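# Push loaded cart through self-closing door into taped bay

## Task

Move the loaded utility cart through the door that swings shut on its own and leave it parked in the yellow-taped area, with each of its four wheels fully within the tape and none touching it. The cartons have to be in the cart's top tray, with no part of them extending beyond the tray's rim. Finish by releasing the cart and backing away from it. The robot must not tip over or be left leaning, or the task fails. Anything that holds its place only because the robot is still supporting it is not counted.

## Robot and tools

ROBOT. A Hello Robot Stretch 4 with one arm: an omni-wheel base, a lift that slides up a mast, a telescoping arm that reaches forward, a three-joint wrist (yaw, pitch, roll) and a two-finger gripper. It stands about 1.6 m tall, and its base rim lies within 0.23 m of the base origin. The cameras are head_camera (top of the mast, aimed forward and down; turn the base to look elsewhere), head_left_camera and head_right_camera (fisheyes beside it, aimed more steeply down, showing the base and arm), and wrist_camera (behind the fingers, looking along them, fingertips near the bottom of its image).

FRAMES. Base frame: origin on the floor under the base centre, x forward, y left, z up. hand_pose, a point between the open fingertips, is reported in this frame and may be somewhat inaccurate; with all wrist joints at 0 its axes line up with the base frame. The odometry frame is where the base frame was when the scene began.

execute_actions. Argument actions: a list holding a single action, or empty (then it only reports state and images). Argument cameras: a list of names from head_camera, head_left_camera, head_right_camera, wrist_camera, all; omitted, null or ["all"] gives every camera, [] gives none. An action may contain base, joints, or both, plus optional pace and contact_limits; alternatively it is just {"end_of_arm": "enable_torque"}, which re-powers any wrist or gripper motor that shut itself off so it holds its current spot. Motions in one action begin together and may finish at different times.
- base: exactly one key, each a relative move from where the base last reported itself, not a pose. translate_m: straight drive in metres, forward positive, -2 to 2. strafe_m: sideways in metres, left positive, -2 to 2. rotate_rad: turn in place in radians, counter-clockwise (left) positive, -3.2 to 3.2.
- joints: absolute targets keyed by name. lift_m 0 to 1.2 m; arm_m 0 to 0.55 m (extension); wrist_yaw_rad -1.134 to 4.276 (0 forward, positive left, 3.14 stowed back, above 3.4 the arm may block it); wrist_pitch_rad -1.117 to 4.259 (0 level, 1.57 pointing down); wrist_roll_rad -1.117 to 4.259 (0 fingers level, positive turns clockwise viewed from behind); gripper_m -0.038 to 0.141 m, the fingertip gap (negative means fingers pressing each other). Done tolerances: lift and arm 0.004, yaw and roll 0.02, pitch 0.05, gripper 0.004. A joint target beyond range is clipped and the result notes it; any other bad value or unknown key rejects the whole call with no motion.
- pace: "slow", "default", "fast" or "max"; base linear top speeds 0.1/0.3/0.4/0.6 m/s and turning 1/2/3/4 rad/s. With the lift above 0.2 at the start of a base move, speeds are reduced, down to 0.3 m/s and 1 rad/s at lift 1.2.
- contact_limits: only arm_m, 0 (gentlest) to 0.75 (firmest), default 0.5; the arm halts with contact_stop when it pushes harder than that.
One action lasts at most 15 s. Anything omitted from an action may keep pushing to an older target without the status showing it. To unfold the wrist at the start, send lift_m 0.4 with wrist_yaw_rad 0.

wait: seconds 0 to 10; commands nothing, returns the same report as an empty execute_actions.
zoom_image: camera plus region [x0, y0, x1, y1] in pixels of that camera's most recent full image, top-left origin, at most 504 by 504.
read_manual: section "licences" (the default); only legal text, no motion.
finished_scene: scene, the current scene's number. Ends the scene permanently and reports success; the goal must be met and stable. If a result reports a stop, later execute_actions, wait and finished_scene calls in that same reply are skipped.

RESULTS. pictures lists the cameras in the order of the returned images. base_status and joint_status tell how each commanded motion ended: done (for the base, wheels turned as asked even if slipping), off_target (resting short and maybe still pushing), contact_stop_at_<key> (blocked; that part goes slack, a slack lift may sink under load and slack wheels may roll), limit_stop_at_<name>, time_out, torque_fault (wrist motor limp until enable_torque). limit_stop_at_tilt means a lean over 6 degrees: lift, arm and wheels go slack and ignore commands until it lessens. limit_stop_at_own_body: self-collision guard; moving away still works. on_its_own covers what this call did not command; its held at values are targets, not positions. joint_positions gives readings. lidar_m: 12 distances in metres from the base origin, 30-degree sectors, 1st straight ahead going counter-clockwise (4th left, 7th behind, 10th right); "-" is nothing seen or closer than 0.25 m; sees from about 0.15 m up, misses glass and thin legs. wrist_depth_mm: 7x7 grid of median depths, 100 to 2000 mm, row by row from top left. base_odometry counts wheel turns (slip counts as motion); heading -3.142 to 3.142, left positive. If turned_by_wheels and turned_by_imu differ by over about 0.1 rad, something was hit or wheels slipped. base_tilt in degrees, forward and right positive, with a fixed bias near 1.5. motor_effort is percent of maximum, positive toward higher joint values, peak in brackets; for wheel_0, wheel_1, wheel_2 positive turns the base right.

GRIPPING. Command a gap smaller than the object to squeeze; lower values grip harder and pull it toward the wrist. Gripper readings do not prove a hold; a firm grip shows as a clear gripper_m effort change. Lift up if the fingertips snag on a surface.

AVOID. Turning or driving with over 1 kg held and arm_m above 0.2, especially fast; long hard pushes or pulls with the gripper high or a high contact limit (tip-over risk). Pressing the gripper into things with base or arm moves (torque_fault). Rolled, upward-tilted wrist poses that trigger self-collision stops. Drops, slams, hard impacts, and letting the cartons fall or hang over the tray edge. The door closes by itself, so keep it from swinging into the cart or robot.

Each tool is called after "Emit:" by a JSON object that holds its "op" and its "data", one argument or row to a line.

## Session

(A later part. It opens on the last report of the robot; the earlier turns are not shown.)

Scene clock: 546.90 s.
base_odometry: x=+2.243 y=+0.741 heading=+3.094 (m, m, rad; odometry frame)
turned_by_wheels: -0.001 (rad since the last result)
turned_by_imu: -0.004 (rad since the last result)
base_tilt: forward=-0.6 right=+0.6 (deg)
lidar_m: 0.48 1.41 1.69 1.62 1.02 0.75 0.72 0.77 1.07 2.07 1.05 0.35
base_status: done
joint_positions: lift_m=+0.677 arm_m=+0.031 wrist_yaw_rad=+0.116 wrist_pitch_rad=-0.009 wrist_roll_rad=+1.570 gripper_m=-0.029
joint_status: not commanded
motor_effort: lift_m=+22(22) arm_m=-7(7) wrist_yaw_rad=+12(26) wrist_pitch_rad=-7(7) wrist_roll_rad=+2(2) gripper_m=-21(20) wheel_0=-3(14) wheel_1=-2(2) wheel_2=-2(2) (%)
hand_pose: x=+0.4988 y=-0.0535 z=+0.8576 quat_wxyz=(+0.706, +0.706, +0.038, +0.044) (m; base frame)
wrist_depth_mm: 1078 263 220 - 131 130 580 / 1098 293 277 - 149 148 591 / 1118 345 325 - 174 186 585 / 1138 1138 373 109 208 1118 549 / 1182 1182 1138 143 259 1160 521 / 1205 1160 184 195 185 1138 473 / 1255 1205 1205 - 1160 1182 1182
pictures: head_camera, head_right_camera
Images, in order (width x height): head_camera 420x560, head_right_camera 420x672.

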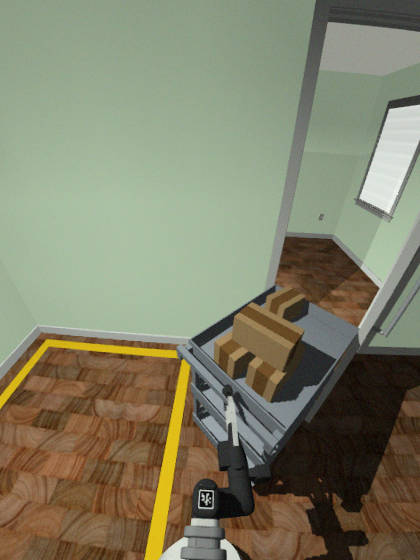

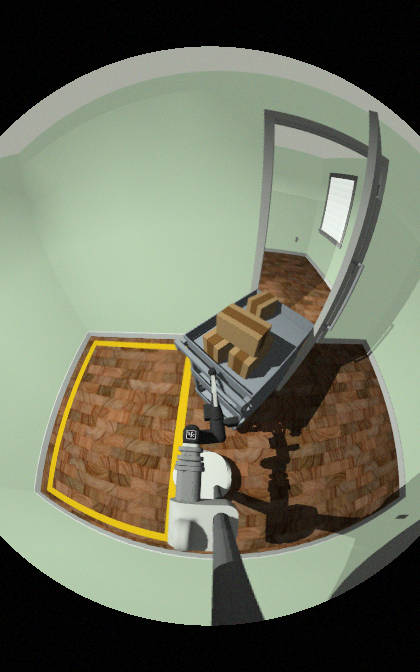

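Emit:
{"op": "execute_actions", "data": {
  "actions": [
    {"base": {"translate_m": -0.15}, "pace": "slow"}
  ],
  "cameras": ["head_camera", "head_right_camera"]
}}

Scene clock: 552.93 s.
base_odometry: x=+2.393 y=+0.734 heading=+3.095 (m, m, rad; odometry frame)
turned_by_wheels: +0.000 (rad since the last result)
turned_by_imu: +0.000 (rad since the last result)
base_tilt: forward=-0.6 right=+0.6 (deg)
lidar_m: 0.47 0.64 1.67 1.62 0.84 0.58 0.57 0.63 0.88 2.06 2.10 0.39
base_status: done
joint_positions: lift_m=+0.677 arm_m=+0.031 wrist_yaw_rad=+0.126 wrist_pitch_rad=-0.009 wrist_roll_rad=+1.570 gripper_m=-0.029
joint_status: not commanded
on_its_own: wrist_yaw_rad is at rest, and its effort (-16) is outside its rest range (-13 to +13)
motor_effort: lift_m=+22(22) arm_m=-7(7) wrist_yaw_rad=-16(15) wrist_pitch_rad=-7(8) wrist_roll_rad=+2(2) gripper_m=-20(24) wheel_0=+2(8) wheel_1=+0(5) wheel_2=+4(4) (%)
hand_pose: x=+0.4993 y=-0.0505 z=+0.8576 quat_wxyz=(+0.706, +0.705, +0.041, +0.048) (m; base frame)
wrist_depth_mm: 1229 274 237 - 149 151 585 / 1255 300 286 104 166 169 585 / 1281 340 319 115 187 699 585 / 1308 392 362 132 216 1281 580 / 1336 1308 1336 160 253 1281 539 / 1366 1366 186 196 185 1366 496 / 1430 1397 1397 - 418 407 436
pictures: head_camera, head_right_camera
Images, in order (width x height): head_camera 420x560, head_right_camera 420x672.

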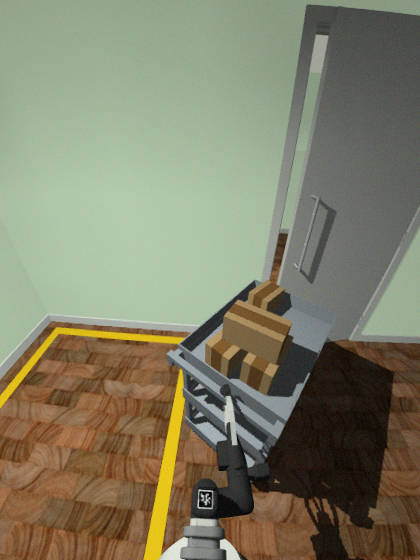

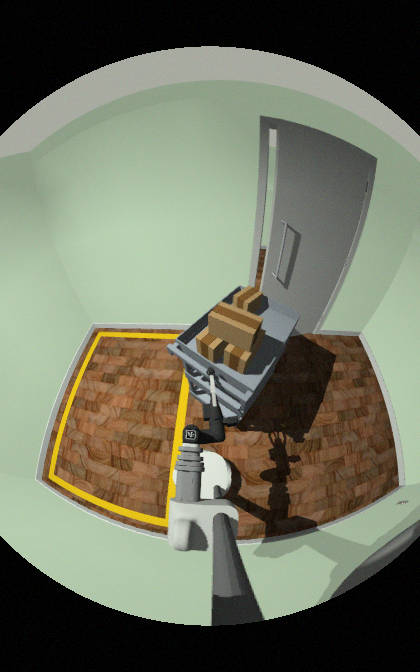

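Emit:
{"op": "execute_actions", "data": {
  "actions": [
    {"joints": {"gripper_m": 0.075}}
  ],
  "cameras": []
}}

Emit:
{"op": "execute_actions", "data": {
  "actions": [
    {"base": {"strafe_m": 0.24}, "pace": "fast"}
  ],
  "cameras": []
}}

Emit:
{"op": "execute_actions", "data": {
  "actions": [
    {"joints": {"wrist_yaw_rad": -0.8, "arm_m": 0.17}, "contact_limits": {"arm_m": 0.2}}
  ],
  "cameras": ["head_camera", "wrist_camera"]
}}

Scene clock: 579.80 s.
base_odometry: x=+2.393 y=+0.734 heading=+3.094 (m, m, rad; odometry frame)
turned_by_wheels: +0.000 (rad since the last result)
turned_by_imu: -0.002 (rad since the last result)
base_tilt: forward=-0.6 right=+0.7 (deg)
lidar_m: 0.47 0.65 1.69 1.63 0.78 0.58 0.57 0.60 0.84 2.07 2.10 0.38
base_status: not commanded
joint_positions: lift_m=+0.677 arm_m=+0.031 wrist_yaw_rad=+0.120 wrist_pitch_rad=-0.009 wrist_roll_rad=+1.570 gripper_m=+0.075
joint_status: all done
motor_effort: lift_m=+22(22) arm_m=-7(7) wrist_yaw_rad=-2(15) wrist_pitch_rad=-7(8) wrist_roll_rad=+2(1) gripper_m=-2(20) wheel_0=+1(3) wheel_1=+0(1) wheel_2=+1(4) (%)
hand_pose: x=+0.4990 y=-0.0522 z=+0.8576 quat_wxyz=(+0.706, +0.706, +0.039, +0.046) (m; base frame)
wrist_depth_mm: 1205 283 266 - 154 156 580 / 1255 306 293 108 173 180 580 / 1281 349 330 122 195 707 580 / 1308 1281 368 144 223 1281 580 / 1336 1308 362 169 253 1308 544 / 1397 1366 202 191 202 1366 504 / 1430 1366 1397 - 430 424 427
pictures: none
No camera images: the call's "cameras" was empty. Leave "cameras" out to get every camera's image.

Scene clock: 581.63 s.
base_odometry: x=+2.381 y=+0.494 heading=+3.094 (m, m, rad; odometry frame)
turned_by_wheels: +0.000 (rad since the last result)
turned_by_imu: -0.001 (rad since the last result)
base_tilt: forward=-0.6 right=+0.8 (deg)
lidar_m: 0.58 1.57 1.43 1.38 0.83 0.58 0.57 0.60 0.85 2.31 0.53 0.50
base_status: done
joint_positions: lift_m=+0.677 arm_m=+0.031 wrist_yaw_rad=+0.120 wrist_pitch_rad=-0.009 wrist_roll_rad=+1.570 gripper_m=+0.075
joint_status: not commanded
motor_effort: lift_m=+22(22) arm_m=-7(7) wrist_yaw_rad=+1(2) wrist_pitch_rad=-8(8) wrist_roll_rad=+1(2) gripper_m=-2(1) wheel_0=+0(8) wheel_1=-1(11) wheel_2=+0(2) (%)
hand_pose: x=+0.4990 y=-0.0522 z=+0.8576 quat_wxyz=(+0.706, +0.706, +0.039, +0.046) (m; base frame)
wrist_depth_mm: 1205 1229 1229 298 303 1182 580 / 1255 1255 1255 340 347 1205 535 / 1281 1255 1255 377 387 399 394 / 1308 1308 1308 1308 1281 1281 1281 / 1366 1336 1336 1336 1308 1308 1308 / 1397 1397 202 1336 202 1366 1281 / 1430 1397 1397 - 1397 1366 1255
pictures: none
No camera images: the call's "cameras" was empty. Leave "cameras" out to get every camera's image.

Scene clock: 583.10 s.
base_odometry: x=+2.381 y=+0.494 heading=+3.094 (m, m, rad; odometry frame)
turned_by_wheels: +0.000 (rad since the last result)
turned_by_imu: -0.001 (rad since the last result)
base_tilt: forward=-0.5 right=+0.7 (deg)
lidar_m: 0.58 1.57 1.43 1.39 0.79 0.57 0.56 0.61 0.86 2.30 0.52 0.52
base_status: not commanded
joint_positions: lift_m=+0.677 arm_m=+0.168 wrist_yaw_rad=-0.800 wrist_pitch_rad=-0.009 wrist_roll_rad=+1.570 gripper_m=+0.075
joint_status: all done
motor_effort: lift_m=+22(22) arm_m=+10(13) wrist_yaw_rad=-1(6) wrist_pitch_rad=-7(7) wrist_roll_rad=+2(2) gripper_m=-1(0) wheel_0=+0(0) wheel_1=-1(1) wheel_2=+1(1) (%)
contact_limits: arm_m 0.2
hand_pose: x=+0.4776 y=-0.2678 z=+0.8576 quat_wxyz=(+0.653, +0.650, -0.278, -0.273) (m; base frame)
wrist_depth_mm: - - - 286 315 1661 1255 / - - - 310 312 1708 469 / - - - 248 309 1863 549 / 1808 1708 421 301 301 854 580 / 1537 1464 407 296 296 854 574 / 1336 1308 203 232 202 778 569 / 1229 1182 384 - 287 707 569
pictures: head_camera, wrist_camera
camera_calibration (this result's frames):
wrist_camera: T_world_to_cam=[[0.00229491, -0.0297563, -0.999555, 0.851033], [0.698324, 0.715511, -0.0196971, -0.0772243], [0.715778, -0.697968, 0.0224216, -0.318561], [0, 0, 0, 1]] pos_world=[0.279993, -0.141767, 0.856275]
Images, in order (width x height): head_camera 420x560, wrist_camera 616x392.

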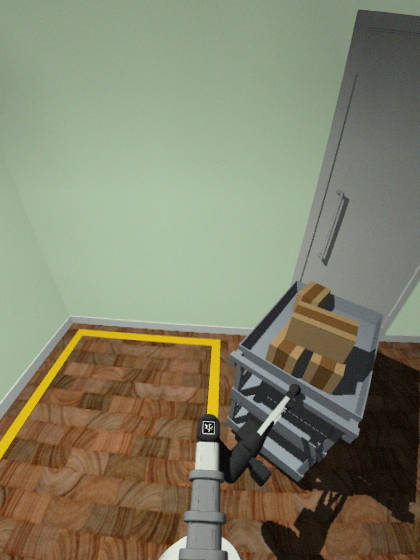

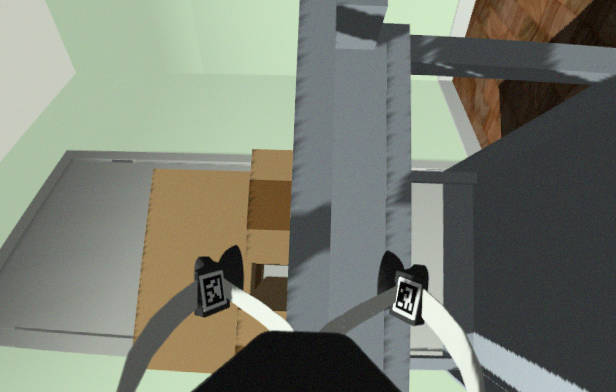

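Emit:
{"op": "execute_actions", "data": {
  "actions": [
    {"joints": {"arm_m": 0.202, "gripper_m": 0.045}, "contact_limits": {"arm_m": 0.2}}
  ],
  "cameras": []
}}

Emit:
{"op": "execute_actions", "data": {
  "actions": [
    {"joints": {"gripper_m": -0.02}}
  ],
  "cameras": ["head_camera", "wrist_camera"]
}}

Scene clock: 590.50 s.
base_odometry: x=+2.381 y=+0.494 heading=+3.094 (m, m, rad; odometry frame)
turned_by_wheels: +0.000 (rad since the last result)
turned_by_imu: -0.001 (rad since the last result)
base_tilt: forward=-0.5 right=+0.7 (deg)
lidar_m: 0.58 1.58 1.45 1.37 0.78 0.58 0.56 0.60 0.84 2.30 0.52 0.50
base_status: not commanded
joint_positions: lift_m=+0.677 arm_m=+0.200 wrist_yaw_rad=-0.800 wrist_pitch_rad=-0.009 wrist_roll_rad=+1.570 gripper_m=+0.045
joint_status: all done
motor_effort: lift_m=+22(22) arm_m=+10(8) wrist_yaw_rad=+1(0) wrist_pitch_rad=-8(7) wrist_roll_rad=+2(1) gripper_m=-5(3) wheel_0=+0(0) wheel_1=-1(1) wheel_2=+0(0) (%)
contact_limits: arm_m 0.2
hand_pose: x=+0.5096 y=-0.2678 z=+0.8576 quat_wxyz=(+0.653, +0.650, -0.278, -0.273) (m; base frame)
wrist_depth_mm: - - - 290 291 306 300 / - - - 224 287 1983 1255 / 1983 1921 1983 220 281 891 564 / 1708 1618 389 216 276 854 574 / 1537 387 379 270 272 842 574 / 1366 373 202 207 198 831 564 / 1182 759 359 - 263 715 569
pictures: none
No camera images: the call's "cameras" was empty. Leave "cameras" out to get every camera's image.

Scene clock: 591.90 s.
base_odometry: x=+2.381 y=+0.494 heading=+3.094 (m, m, rad; odometry frame)
turned_by_wheels: +0.000 (rad since the last result)
turned_by_imu: -0.001 (rad since the last result)
base_tilt: forward=-0.6 right=+0.6 (deg)
lidar_m: 0.57 1.58 1.46 1.37 0.81 0.57 0.57 0.58 0.84 2.31 0.52 0.51
base_status: not commanded
joint_positions: lift_m=+0.677 arm_m=+0.201 wrist_yaw_rad=-0.800 wrist_pitch_rad=-0.009 wrist_roll_rad=+1.570 gripper_m=-0.019
joint_status: all done
motor_effort: lift_m=+22(22) arm_m=+7(9) wrist_yaw_rad=+0(14) wrist_pitch_rad=-7(7) wrist_roll_rad=+1(2) gripper_m=-21(23) wheel_0=-5(5) wheel_1=-2(1) wheel_2=+0(1) (%)
hand_pose: x=+0.5100 y=-0.2678 z=+0.8577 quat_wxyz=(+0.653, +0.650, -0.278, -0.273) (m; base frame)
wrist_depth_mm: - - - 281 282 303 303 / - - - 216 277 1921 1308 / - - 1983 211 272 866 559 / 1708 1618 382 207 266 866 580 / 1499 379 370 204 260 854 574 / 1336 364 186 200 185 768 564 / 1182 1160 351 - 252 654 569
pictures: head_camera, wrist_camera
camera_calibration (this result's frames):
wrist_camera: T_world_to_cam=[[0.00254076, -0.0300079, -0.999546, 0.85086], [0.698339, 0.715496, -0.0197052, -0.0998896], [0.715763, -0.697972, 0.0227736, -0.342089], [0, 0, 0, 1]] pos_world=[0.31245, -0.141766, 0.856297]
Images, in order (width x height): head_camera 420x560, wrist_camera 616x392.

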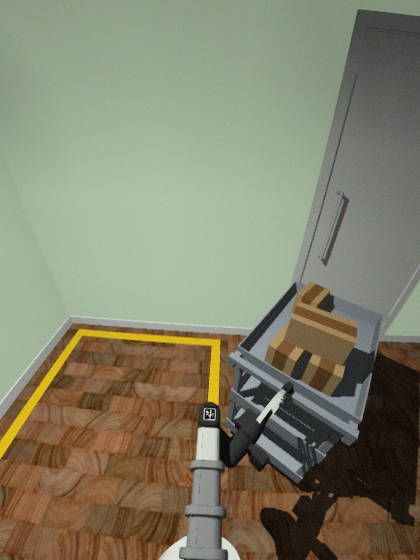

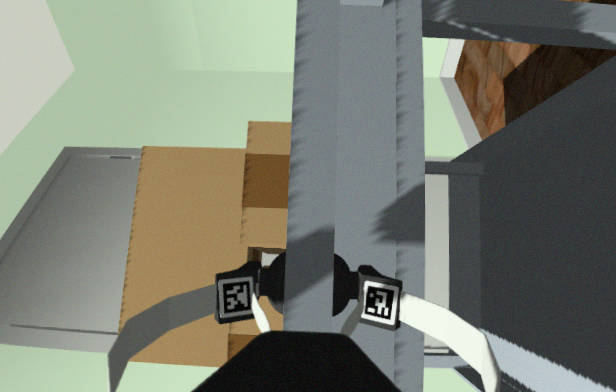

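Emit:
{"op": "execute_actions", "data": {
  "actions": [
    {"base": {"strafe_m": 0.65}}
  ],
  "cameras": ["head_camera", "head_right_camera"]
}}

Scene clock: 599.67 s.
base_odometry: x=+2.350 y=-0.155 heading=+3.094 (m, m, rad; odometry frame)
turned_by_wheels: +0.000 (rad since the last result)
turned_by_imu: -0.010 (rad since the last result)
base_tilt: forward=-0.6 right=+0.8 (deg)
lidar_m: 1.50 1.07 0.77 0.72 0.76 0.57 0.55 0.58 0.81 2.39 0.38 0.38
base_status: done
joint_positions: lift_m=+0.677 arm_m=+0.201 wrist_yaw_rad=-0.802 wrist_pitch_rad=-0.009 wrist_roll_rad=+1.570 gripper_m=-0.019
joint_status: not commanded
motor_effort: lift_m=+21(22) arm_m=+7(7) wrist_yaw_rad=+4(20) wrist_pitch_rad=-6(7) wrist_roll_rad=+2(1) gripper_m=-21(22) wheel_0=-1(17) wheel_1=-1(5) wheel_2=+0(4) (%)
hand_pose: x=+0.5095 y=-0.2681 z=+0.8577 quat_wxyz=(+0.653, +0.649, -0.279, -0.273) (m; base frame)
wrist_depth_mm: - 287 277 115 171 175 585 / - 310 301 126 187 699 585 / - 343 336 140 206 741 591 / 1708 387 362 159 230 1708 580 / 1537 1499 1464 180 260 1537 535 / 1308 1336 187 204 186 1366 500 / 1205 1205 1229 - 384 377 415
pictures: head_camera, head_right_camera
Images, in order (width x height): head_camera 420x560, head_right_camera 420x672.

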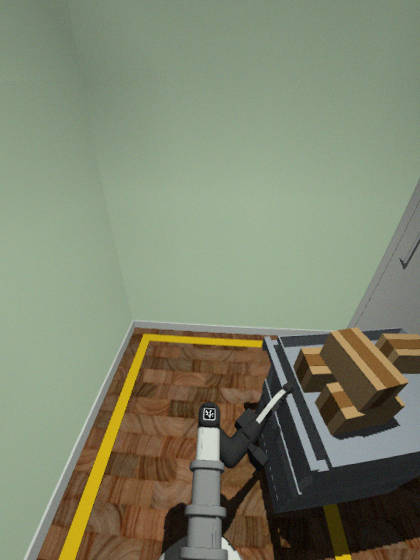

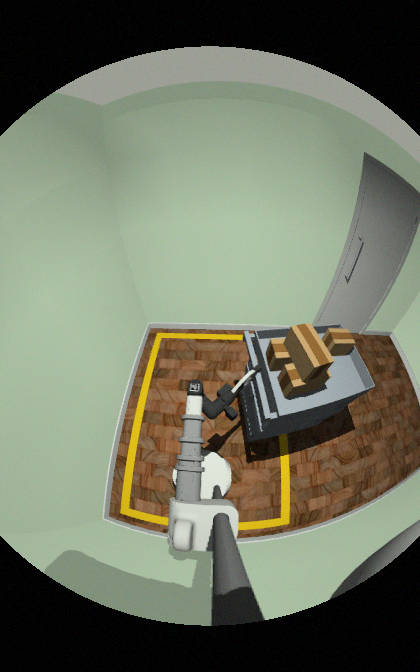

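Emit:
{"op": "execute_actions", "data": {
  "actions": [
    {"base": {"strafe_m": 0.42}}
  ],
  "cameras": ["head_camera", "head_right_camera"]
}}

Scene clock: 608.47 s.
base_odometry: x=+2.329 y=-0.575 heading=+3.094 (m, m, rad; odometry frame)
turned_by_wheels: +0.000 (rad since the last result)
turned_by_imu: -0.009 (rad since the last result)
base_tilt: forward=-0.7 right=+0.7 (deg)
lidar_m: 1.30 0.48 0.35 0.32 0.35 0.49 0.55 0.58 0.79 0.71 0.36 0.35
base_status: done
joint_positions: lift_m=+0.677 arm_m=+0.201 wrist_yaw_rad=-0.803 wrist_pitch_rad=-0.009 wrist_roll_rad=+1.570 gripper_m=-0.019
joint_status: not commanded
motor_effort: lift_m=+21(22) arm_m=+7(7) wrist_yaw_rad=+11(31) wrist_pitch_rad=-6(6) wrist_roll_rad=+2(2) gripper_m=-17(21) wheel_0=+0(17) wheel_1=-1(6) wheel_2=-1(7) (%)
hand_pose: x=+0.5090 y=-0.2683 z=+0.8578 quat_wxyz=(+0.652, +0.649, -0.279, -0.274) (m; base frame)
wrist_depth_mm: - 265 223 - 133 133 580 / - 296 281 - 154 156 585 / 1983 355 330 - 180 580 564 / 1756 1756 1708 116 217 1708 530 / 1576 1499 1499 153 276 1537 500 / 1336 1366 187 204 186 421 418 / 1229 1205 1255 - 1255 1205 1229
pictures: head_camera, head_right_camera
Images, in order (width x height): head_camera 420x560, head_right_camera 420x672.

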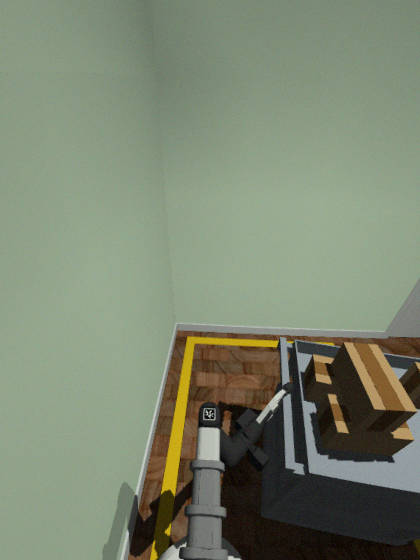

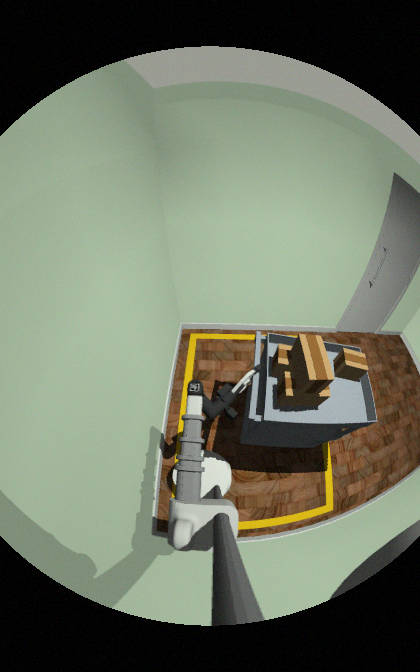

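Emit:
{"op": "zoom_image", "data": {
  "camera": "head_right_camera",
  "region": [150, 310, 420, 560]
}}

Region (150, 310, 420, 560) of head_right_camera's 420x672 image, scaled by 1.867, with more detail than that image has; it fills the top 467 rows of this view, and the rest is white.

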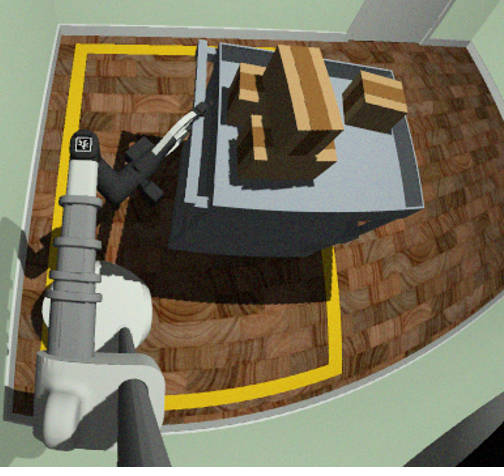

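Emit:
{"op": "execute_actions", "data": {
  "actions": [
    {"base": {"translate_m": -0.18}}
  ],
  "cameras": []
}}

Emit:
{"op": "execute_actions", "data": {
  "actions": [
    {"base": {"rotate_rad": 0.22}, "pace": "slow"}
  ],
  "cameras": ["head_camera", "head_right_camera"]
}}

Scene clock: 623.57 s.
base_odometry: x=+2.509 y=-0.583 heading=+3.094 (m, m, rad; odometry frame)
turned_by_wheels: +0.001 (rad since the last result)
turned_by_imu: +0.002 (rad since the last result)
base_tilt: forward=-0.5 right=+0.8 (deg)
lidar_m: 1.29 0.48 0.34 0.32 0.34 0.39 0.37 0.38 0.56 1.59 0.39 0.35
base_status: done
joint_positions: lift_m=+0.677 arm_m=+0.201 wrist_yaw_rad=-0.794 wrist_pitch_rad=-0.009 wrist_roll_rad=+1.570 gripper_m=-0.019
joint_status: not commanded
on_its_own: wrist_yaw_rad is at rest, and its effort (-16) is outside its rest range (-13 to +13)
motor_effort: lift_m=+22(21) arm_m=+6(7) wrist_yaw_rad=-16(29) wrist_pitch_rad=-6(6) wrist_roll_rad=+2(1) gripper_m=-18(21) wheel_0=+4(6) wheel_1=+3(5) wheel_2=+3(13) (%)
hand_pose: x=+0.5116 y=-0.2670 z=+0.8578 quat_wxyz=(+0.654, +0.650, -0.276, -0.271) (m; base frame)
wrist_depth_mm: - 285 246 110 166 170 580 / - 309 297 121 183 699 585 / - 343 327 135 202 732 580 / 1921 1921 364 155 228 1863 574 / 1756 1756 1661 177 259 1708 539 / 1576 1576 187 204 184 1537 496 / 1366 1397 1397 - 392 384 392
pictures: none
No camera images: the call's "cameras" was empty. Leave "cameras" out to get every camera's image.

Scene clock: 625.00 s.
base_odometry: x=+2.509 y=-0.583 heading=-2.968 (m, m, rad; odometry frame)
turned_by_wheels: +0.220 (rad since the last result)
turned_by_imu: +0.204 (rad since the last result)
base_tilt: forward=-0.4 right=+0.8 (deg)
lidar_m: 0.75 0.39 0.31 0.30 0.38 0.36 0.36 0.43 0.72 0.72 0.35 0.33
base_status: done
joint_positions: lift_m=+0.677 arm_m=+0.201 wrist_yaw_rad=-0.799 wrist_pitch_rad=-0.009 wrist_roll_rad=+1.570 gripper_m=-0.019
joint_status: not commanded
motor_effort: lift_m=+22(22) arm_m=+7(7) wrist_yaw_rad=-2(50) wrist_pitch_rad=-6(6) wrist_roll_rad=+2(2) gripper_m=-19(23) wheel_0=+3(19) wheel_1=+1(8) wheel_2=+1(16) (%)
hand_pose: x=+0.5101 y=-0.2678 z=+0.8578 quat_wxyz=(+0.653, +0.650, -0.278, -0.272) (m; base frame)
wrist_depth_mm: - 259 218 - 126 126 559 / 1983 294 285 - 146 145 580 / 1921 349 330 - 174 186 544 / 1661 1661 1661 109 214 1661 521 / 1537 1499 1537 135 278 1537 492 / 1397 1397 187 205 185 415 1160 / 1308 1308 1336 - 1308 1308 1255
pictures: head_camera, head_right_camera
Images, in order (width x height): head_camera 420x560, head_right_camera 420x672.

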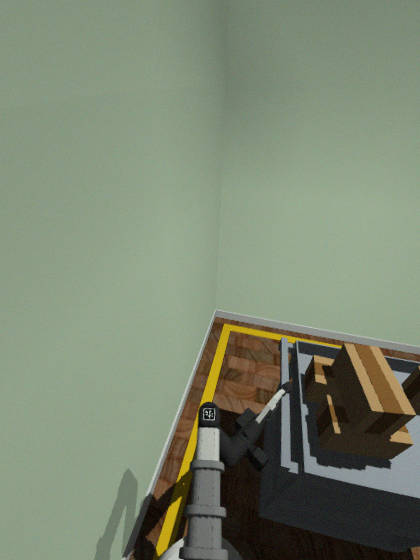

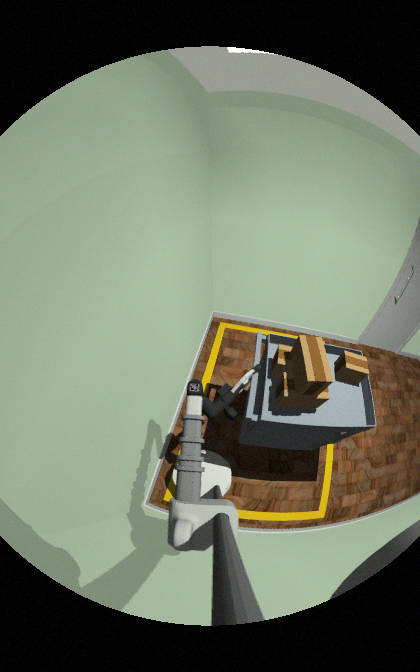

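Emit:
{"op": "execute_actions", "data": {
  "actions": [
    {"joints": {"gripper_m": 0.07}}
  ],
  "cameras": []
}}

Emit:
{"op": "execute_actions", "data": {
  "actions": [
    {"joints": {"wrist_yaw_rad": 0.3}}
  ],
  "cameras": ["head_right_camera"]
}}

Scene clock: 644.87 s.
base_odometry: x=+2.509 y=-0.583 heading=-2.969 (m, m, rad; odometry frame)
turned_by_wheels: +0.000 (rad since the last result)
turned_by_imu: -0.002 (rad since the last result)
base_tilt: forward=-0.6 right=+0.8 (deg)
lidar_m: 0.77 0.39 0.33 0.32 0.39 0.38 0.38 0.41 0.73 0.69 0.35 0.33
base_status: not commanded
joint_positions: lift_m=+0.677 arm_m=+0.201 wrist_yaw_rad=-0.800 wrist_pitch_rad=-0.009 wrist_roll_rad=+1.570 gripper_m=+0.070
joint_status: all done
motor_effort: lift_m=+22(21) arm_m=+7(7) wrist_yaw_rad=+1(4) wrist_pitch_rad=-8(7) wrist_roll_rad=+1(1) gripper_m=-2(17) wheel_0=+1(3) wheel_1=+0(0) wheel_2=+0(1) (%)
hand_pose: x=+0.5100 y=-0.2678 z=+0.8577 quat_wxyz=(+0.653, +0.650, -0.278, -0.273) (m; base frame)
wrist_depth_mm: - 263 220 - 127 126 564 / 1983 297 286 - 147 146 585 / 1863 355 332 - 175 580 554 / 1661 1661 1661 110 216 1661 525 / 1537 1537 1499 145 266 1537 496 / 1430 1397 200 182 198 430 809 / 1336 1281 1336 - 1336 1281 1229
pictures: none
No camera images: the call's "cameras" was empty. Leave "cameras" out to get every camera's image.

Scene clock: 646.07 s.
base_odometry: x=+2.509 y=-0.583 heading=-2.969 (m, m, rad; odometry frame)
turned_by_wheels: +0.000 (rad since the last result)
turned_by_imu: +0.000 (rad since the last result)
base_tilt: forward=-0.6 right=+0.6 (deg)
lidar_m: 0.76 0.40 0.32 0.31 0.39 0.35 0.36 0.42 0.72 0.69 0.36 0.31
base_status: not commanded
joint_positions: lift_m=+0.677 arm_m=+0.201 wrist_yaw_rad=+0.300 wrist_pitch_rad=-0.009 wrist_roll_rad=+1.570 gripper_m=+0.070
joint_status: all done
motor_effort: lift_m=+22(21) arm_m=+8(7) wrist_yaw_rad=+0(6) wrist_pitch_rad=-7(8) wrist_roll_rad=+1(3) gripper_m=-4(3) wheel_0=+0(1) wheel_1=+0(1) wheel_2=+0(0) (%)
hand_pose: x=+0.6730 y=+0.0017 z=+0.8576 quat_wxyz=(+0.699, +0.699, +0.103, +0.109) (m; base frame)
wrist_depth_mm: 1182 1182 1182 1160 1160 1160 1138 / 1229 1229 1229 1229 1255 1229 1205 / 976 960 960 976 976 991 1042 / 732 723 723 750 750 759 768 / 574 580 585 597 597 603 603 / 484 488 200 496 198 500 496 / 418 410 433 - 439 427 427
pictures: head_right_camera
Images, in order (width x height): head_right_camera 420x672.

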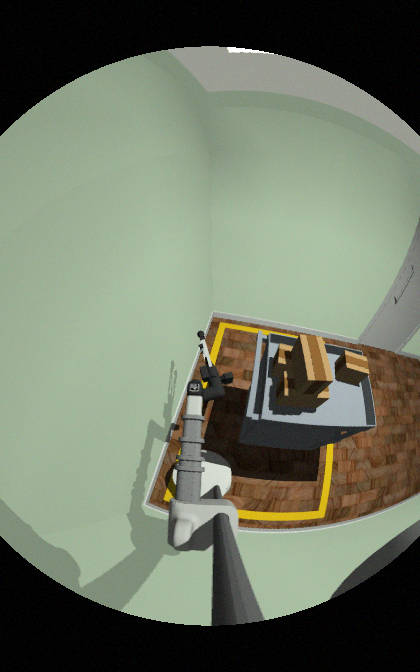

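Emit:
{"op": "execute_actions", "data": {
  "actions": [
    {"joints": {"wrist_pitch_rad": 1.57, "wrist_roll_rad": 0.0, "gripper_m": 0.01, "arm_m": 0.0}}
  ],
  "cameras": ["head_right_camera"]
}}

Scene clock: 650.00 s.
base_odometry: x=+2.509 y=-0.583 heading=-2.969 (m, m, rad; odometry frame)
turned_by_wheels: +0.000 (rad since the last result)
turned_by_imu: -0.001 (rad since the last result)
base_tilt: forward=-0.8 right=+0.6 (deg)
lidar_m: 0.76 0.40 0.33 0.32 0.40 0.35 0.36 0.43 0.71 0.68 0.35 0.32
base_status: not commanded
joint_positions: lift_m=+0.677 arm_m=+0.004 wrist_yaw_rad=+0.300 wrist_pitch_rad=+1.570 wrist_roll_rad=+0.001 gripper_m=+0.010
joint_status: arm_m off_target (ended at +0.004, target +0.000); the others done
joint sent to its limit — the command would take arm_m past its lower limit, so that joint was sent only as far as its limit.
motor_effort: lift_m=+22(22) arm_m=-10(14) wrist_yaw_rad=+2(0) wrist_pitch_rad=-2(7) wrist_roll_rad=+1(4) gripper_m=-4(6) wheel_0=+0(0) wheel_1=+0(0) wheel_2=+0(0) (%)
hand_pose: x=+0.2014 y=-0.0834 z=+0.5666 quat_wxyz=(+0.700, -0.105, +0.699, +0.105) (m; base frame)
wrist_depth_mm: 459 603 798 798 778 798 621 / 496 683 798 798 788 788 634 / 559 759 798 798 798 640 627 / 634 809 609 809 798 585 312 / 723 597 585 585 798 788 647 / 831 597 190 210 191 809 788 / 831 597 597 - 798 820 798
pictures: head_right_camera
Images, in order (width x height): head_right_camera 420x672.

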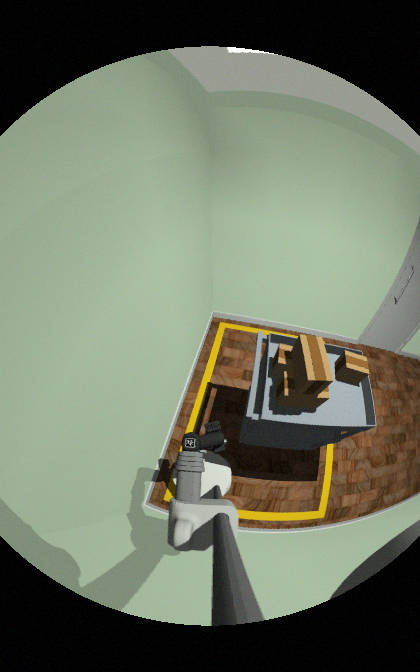

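Emit:
{"op": "execute_actions", "data": {
  "actions": [
    {"base": {"rotate_rad": -0.19}, "joints": {"wrist_yaw_rad": 3.0}, "pace": "slow"}
  ],
  "cameras": ["head_right_camera"]
}}

Scene clock: 663.87 s.
base_odometry: x=+2.509 y=-0.583 heading=+3.125 (m, m, rad; odometry frame)
turned_by_wheels: -0.190 (rad since the last result)
turned_by_imu: -0.192 (rad since the last result)
base_tilt: forward=-0.5 right=+0.8 (deg)
lidar_m: 0.59 0.47 0.33 0.31 0.35 0.40 0.36 0.40 0.57 1.73 0.43 0.33
base_status: done
joint_positions: lift_m=+0.677 arm_m=+0.004 wrist_yaw_rad=+3.000 wrist_pitch_rad=+1.570 wrist_roll_rad=+0.000 gripper_m=+0.010
joint_status: all done
motor_effort: lift_m=+21(22) arm_m=-9(9) wrist_yaw_rad=+2(6) wrist_pitch_rad=-2(2) wrist_roll_rad=+0(1) gripper_m=-4(4) wheel_0=+1(3) wheel_1=-1(3) wheel_2=+0(4) (%)
hand_pose: x=+0.1874 y=+0.0866 z=+0.5666 quat_wxyz=(+0.050, -0.705, +0.050, +0.706) (m; base frame)
wrist_depth_mm: 809 466 580 580 778 549 389 / 809 591 585 585 798 564 399 / 809 591 591 580 798 591 410 / 809 820 591 585 798 615 418 / 809 820 820 798 798 615 427 / 820 768 190 210 190 634 433 / 668 496 809 - 809 549 439
pictures: head_right_camera
Images, in order (width x height): head_right_camera 420x672.

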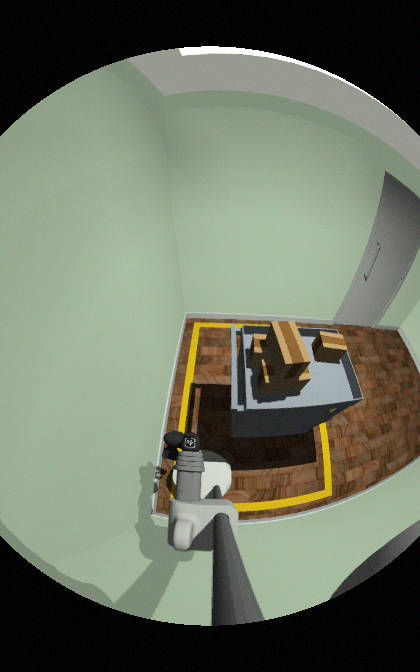

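Emit:
{"op": "execute_actions", "data": {
  "actions": [
    {"base": {"translate_m": -0.05}}
  ],
  "cameras": []
}}

Emit:
{"op": "execute_actions", "data": {
  "actions": [
    {"base": {"strafe_m": -0.6}}
  ],
  "cameras": ["head_camera", "head_right_camera"]
}}

Scene clock: 668.73 s.
base_odometry: x=+2.559 y=-0.584 heading=+3.125 (m, m, rad; odometry frame)
turned_by_wheels: +0.000 (rad since the last result)
turned_by_imu: -0.001 (rad since the last result)
base_tilt: forward=-0.8 right=+0.9 (deg)
lidar_m: 0.56 0.47 0.33 0.31 0.34 0.35 0.32 0.34 0.47 1.50 0.49 0.36
base_status: done
joint_positions: lift_m=+0.677 arm_m=+0.004 wrist_yaw_rad=+3.000 wrist_pitch_rad=+1.570 wrist_roll_rad=+0.000 gripper_m=+0.010
joint_status: not commanded
motor_effort: lift_m=+21(21) arm_m=-9(9) wrist_yaw_rad=+2(3) wrist_pitch_rad=-2(1) wrist_roll_rad=+0(1) gripper_m=-4(3) wheel_0=+1(3) wheel_1=+0(2) wheel_2=-1(8) (%)
hand_pose: x=+0.1874 y=+0.0866 z=+0.5666 quat_wxyz=(+0.050, -0.705, +0.050, +0.706) (m; base frame)
wrist_depth_mm: 809 466 580 574 788 549 389 / 809 597 580 580 798 564 402 / 809 597 585 580 788 591 413 / 820 809 585 585 809 603 421 / 831 820 798 798 809 627 427 / 820 820 189 211 190 640 436 / 668 609 820 - 809 559 439
pictures: none
No camera images: the call's "cameras" was empty. Leave "cameras" out to get every camera's image.

Scene clock: 672.07 s.
base_odometry: x=+2.569 y=+0.016 heading=+3.124 (m, m, rad; odometry frame)
turned_by_wheels: +0.000 (rad since the last result)
turned_by_imu: -0.001 (rad since the last result)
base_tilt: forward=-0.5 right=+0.8 (deg)
lidar_m: 0.33 0.33 0.51 0.93 0.51 0.33 0.33 0.34 0.50 1.57 2.40 0.35
base_status: done
joint_positions: lift_m=+0.677 arm_m=+0.004 wrist_yaw_rad=+3.000 wrist_pitch_rad=+1.570 wrist_roll_rad=+0.000 gripper_m=+0.010
joint_status: not commanded
motor_effort: lift_m=+21(21) arm_m=-9(9) wrist_yaw_rad=+1(1) wrist_pitch_rad=-3(2) wrist_roll_rad=-1(1) gripper_m=-5(6) wheel_0=+0(8) wheel_1=-1(8) wheel_2=-1(3) (%)
hand_pose: x=+0.1874 y=+0.0866 z=+0.5666 quat_wxyz=(+0.050, -0.705, +0.050, +0.706) (m; base frame)
wrist_depth_mm: 798 466 580 580 788 778 778 / 809 591 580 580 788 788 788 / 798 597 591 585 778 788 788 / 820 809 585 591 798 788 778 / 820 820 809 798 798 798 788 / 820 831 190 210 190 654 788 / 820 741 661 - 654 654 517
pictures: head_camera, head_right_camera
Images, in order (width x height): head_camera 420x560, head_right_camera 420x672.

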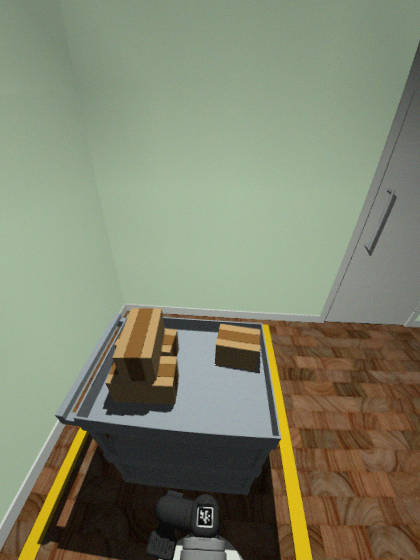

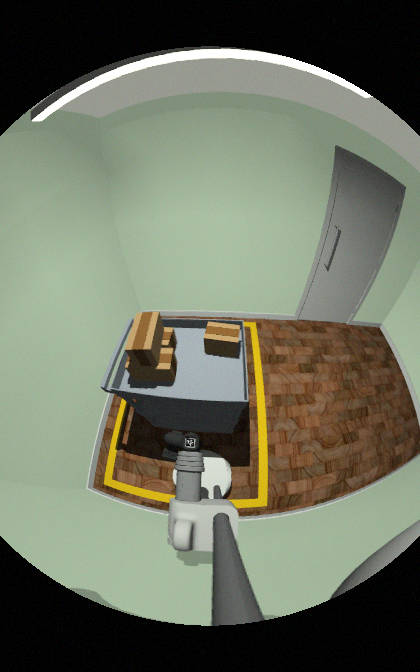

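Emit:
{"op": "execute_actions", "data": {
  "actions": [
    {"base": {"strafe_m": -1.0}, "pace": "fast"}
  ],
  "cameras": ["head_camera", "head_left_camera"]
}}

Scene clock: 678.93 s.
base_odometry: x=+2.587 y=+1.016 heading=+3.124 (m, m, rad; odometry frame)
turned_by_wheels: +0.000 (rad since the last result)
turned_by_imu: -0.002 (rad since the last result)
base_tilt: forward=-0.6 right=+0.8 (deg)
lidar_m: 1.66 1.04 0.84 1.36 0.53 0.38 0.38 0.40 0.55 1.72 1.86 1.75
base_status: done
joint_positions: lift_m=+0.677 arm_m=+0.004 wrist_yaw_rad=+3.000 wrist_pitch_rad=+1.570 wrist_roll_rad=+0.000 gripper_m=+0.010
joint_status: not commanded
motor_effort: lift_m=+21(21) arm_m=-9(10) wrist_yaw_rad=+0(1) wrist_pitch_rad=-2(2) wrist_roll_rad=-1(1) gripper_m=-6(4) wheel_0=+0(10) wheel_1=+0(9) wheel_2=-1(2) (%)
hand_pose: x=+0.1874 y=+0.0866 z=+0.5666 quat_wxyz=(+0.050, -0.705, +0.050, +0.706) (m; base frame)
wrist_depth_mm: 798 469 580 574 788 778 788 / 809 597 580 585 778 788 798 / 798 597 580 585 809 788 788 / 820 809 591 591 798 798 788 / 820 809 809 798 809 788 798 / 820 809 190 211 190 798 798 / 820 820 820 - 809 798 798
pictures: head_camera, head_left_camera
Images, in order (width x height): head_camera 420x560, head_left_camera 420x672.

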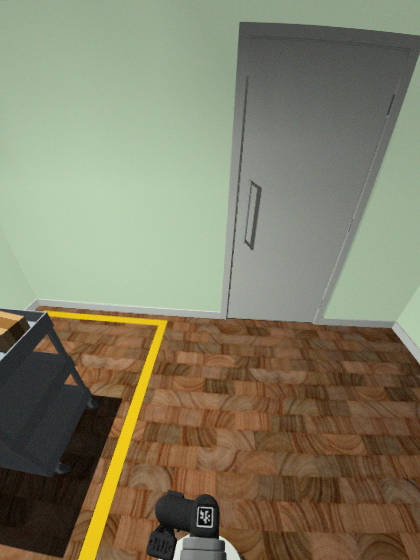

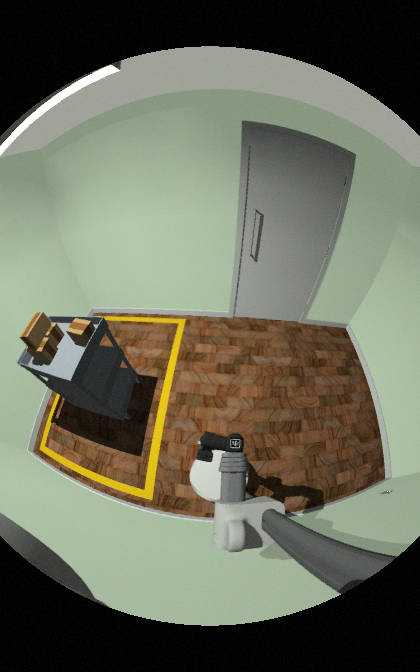

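The cart is parked inside the tape with the cartons in the tray, and the robot is clear of it.

Emit:
{"op": "finished_scene", "data": {
  "scene": 1
}}

The scene is finished: the task was done.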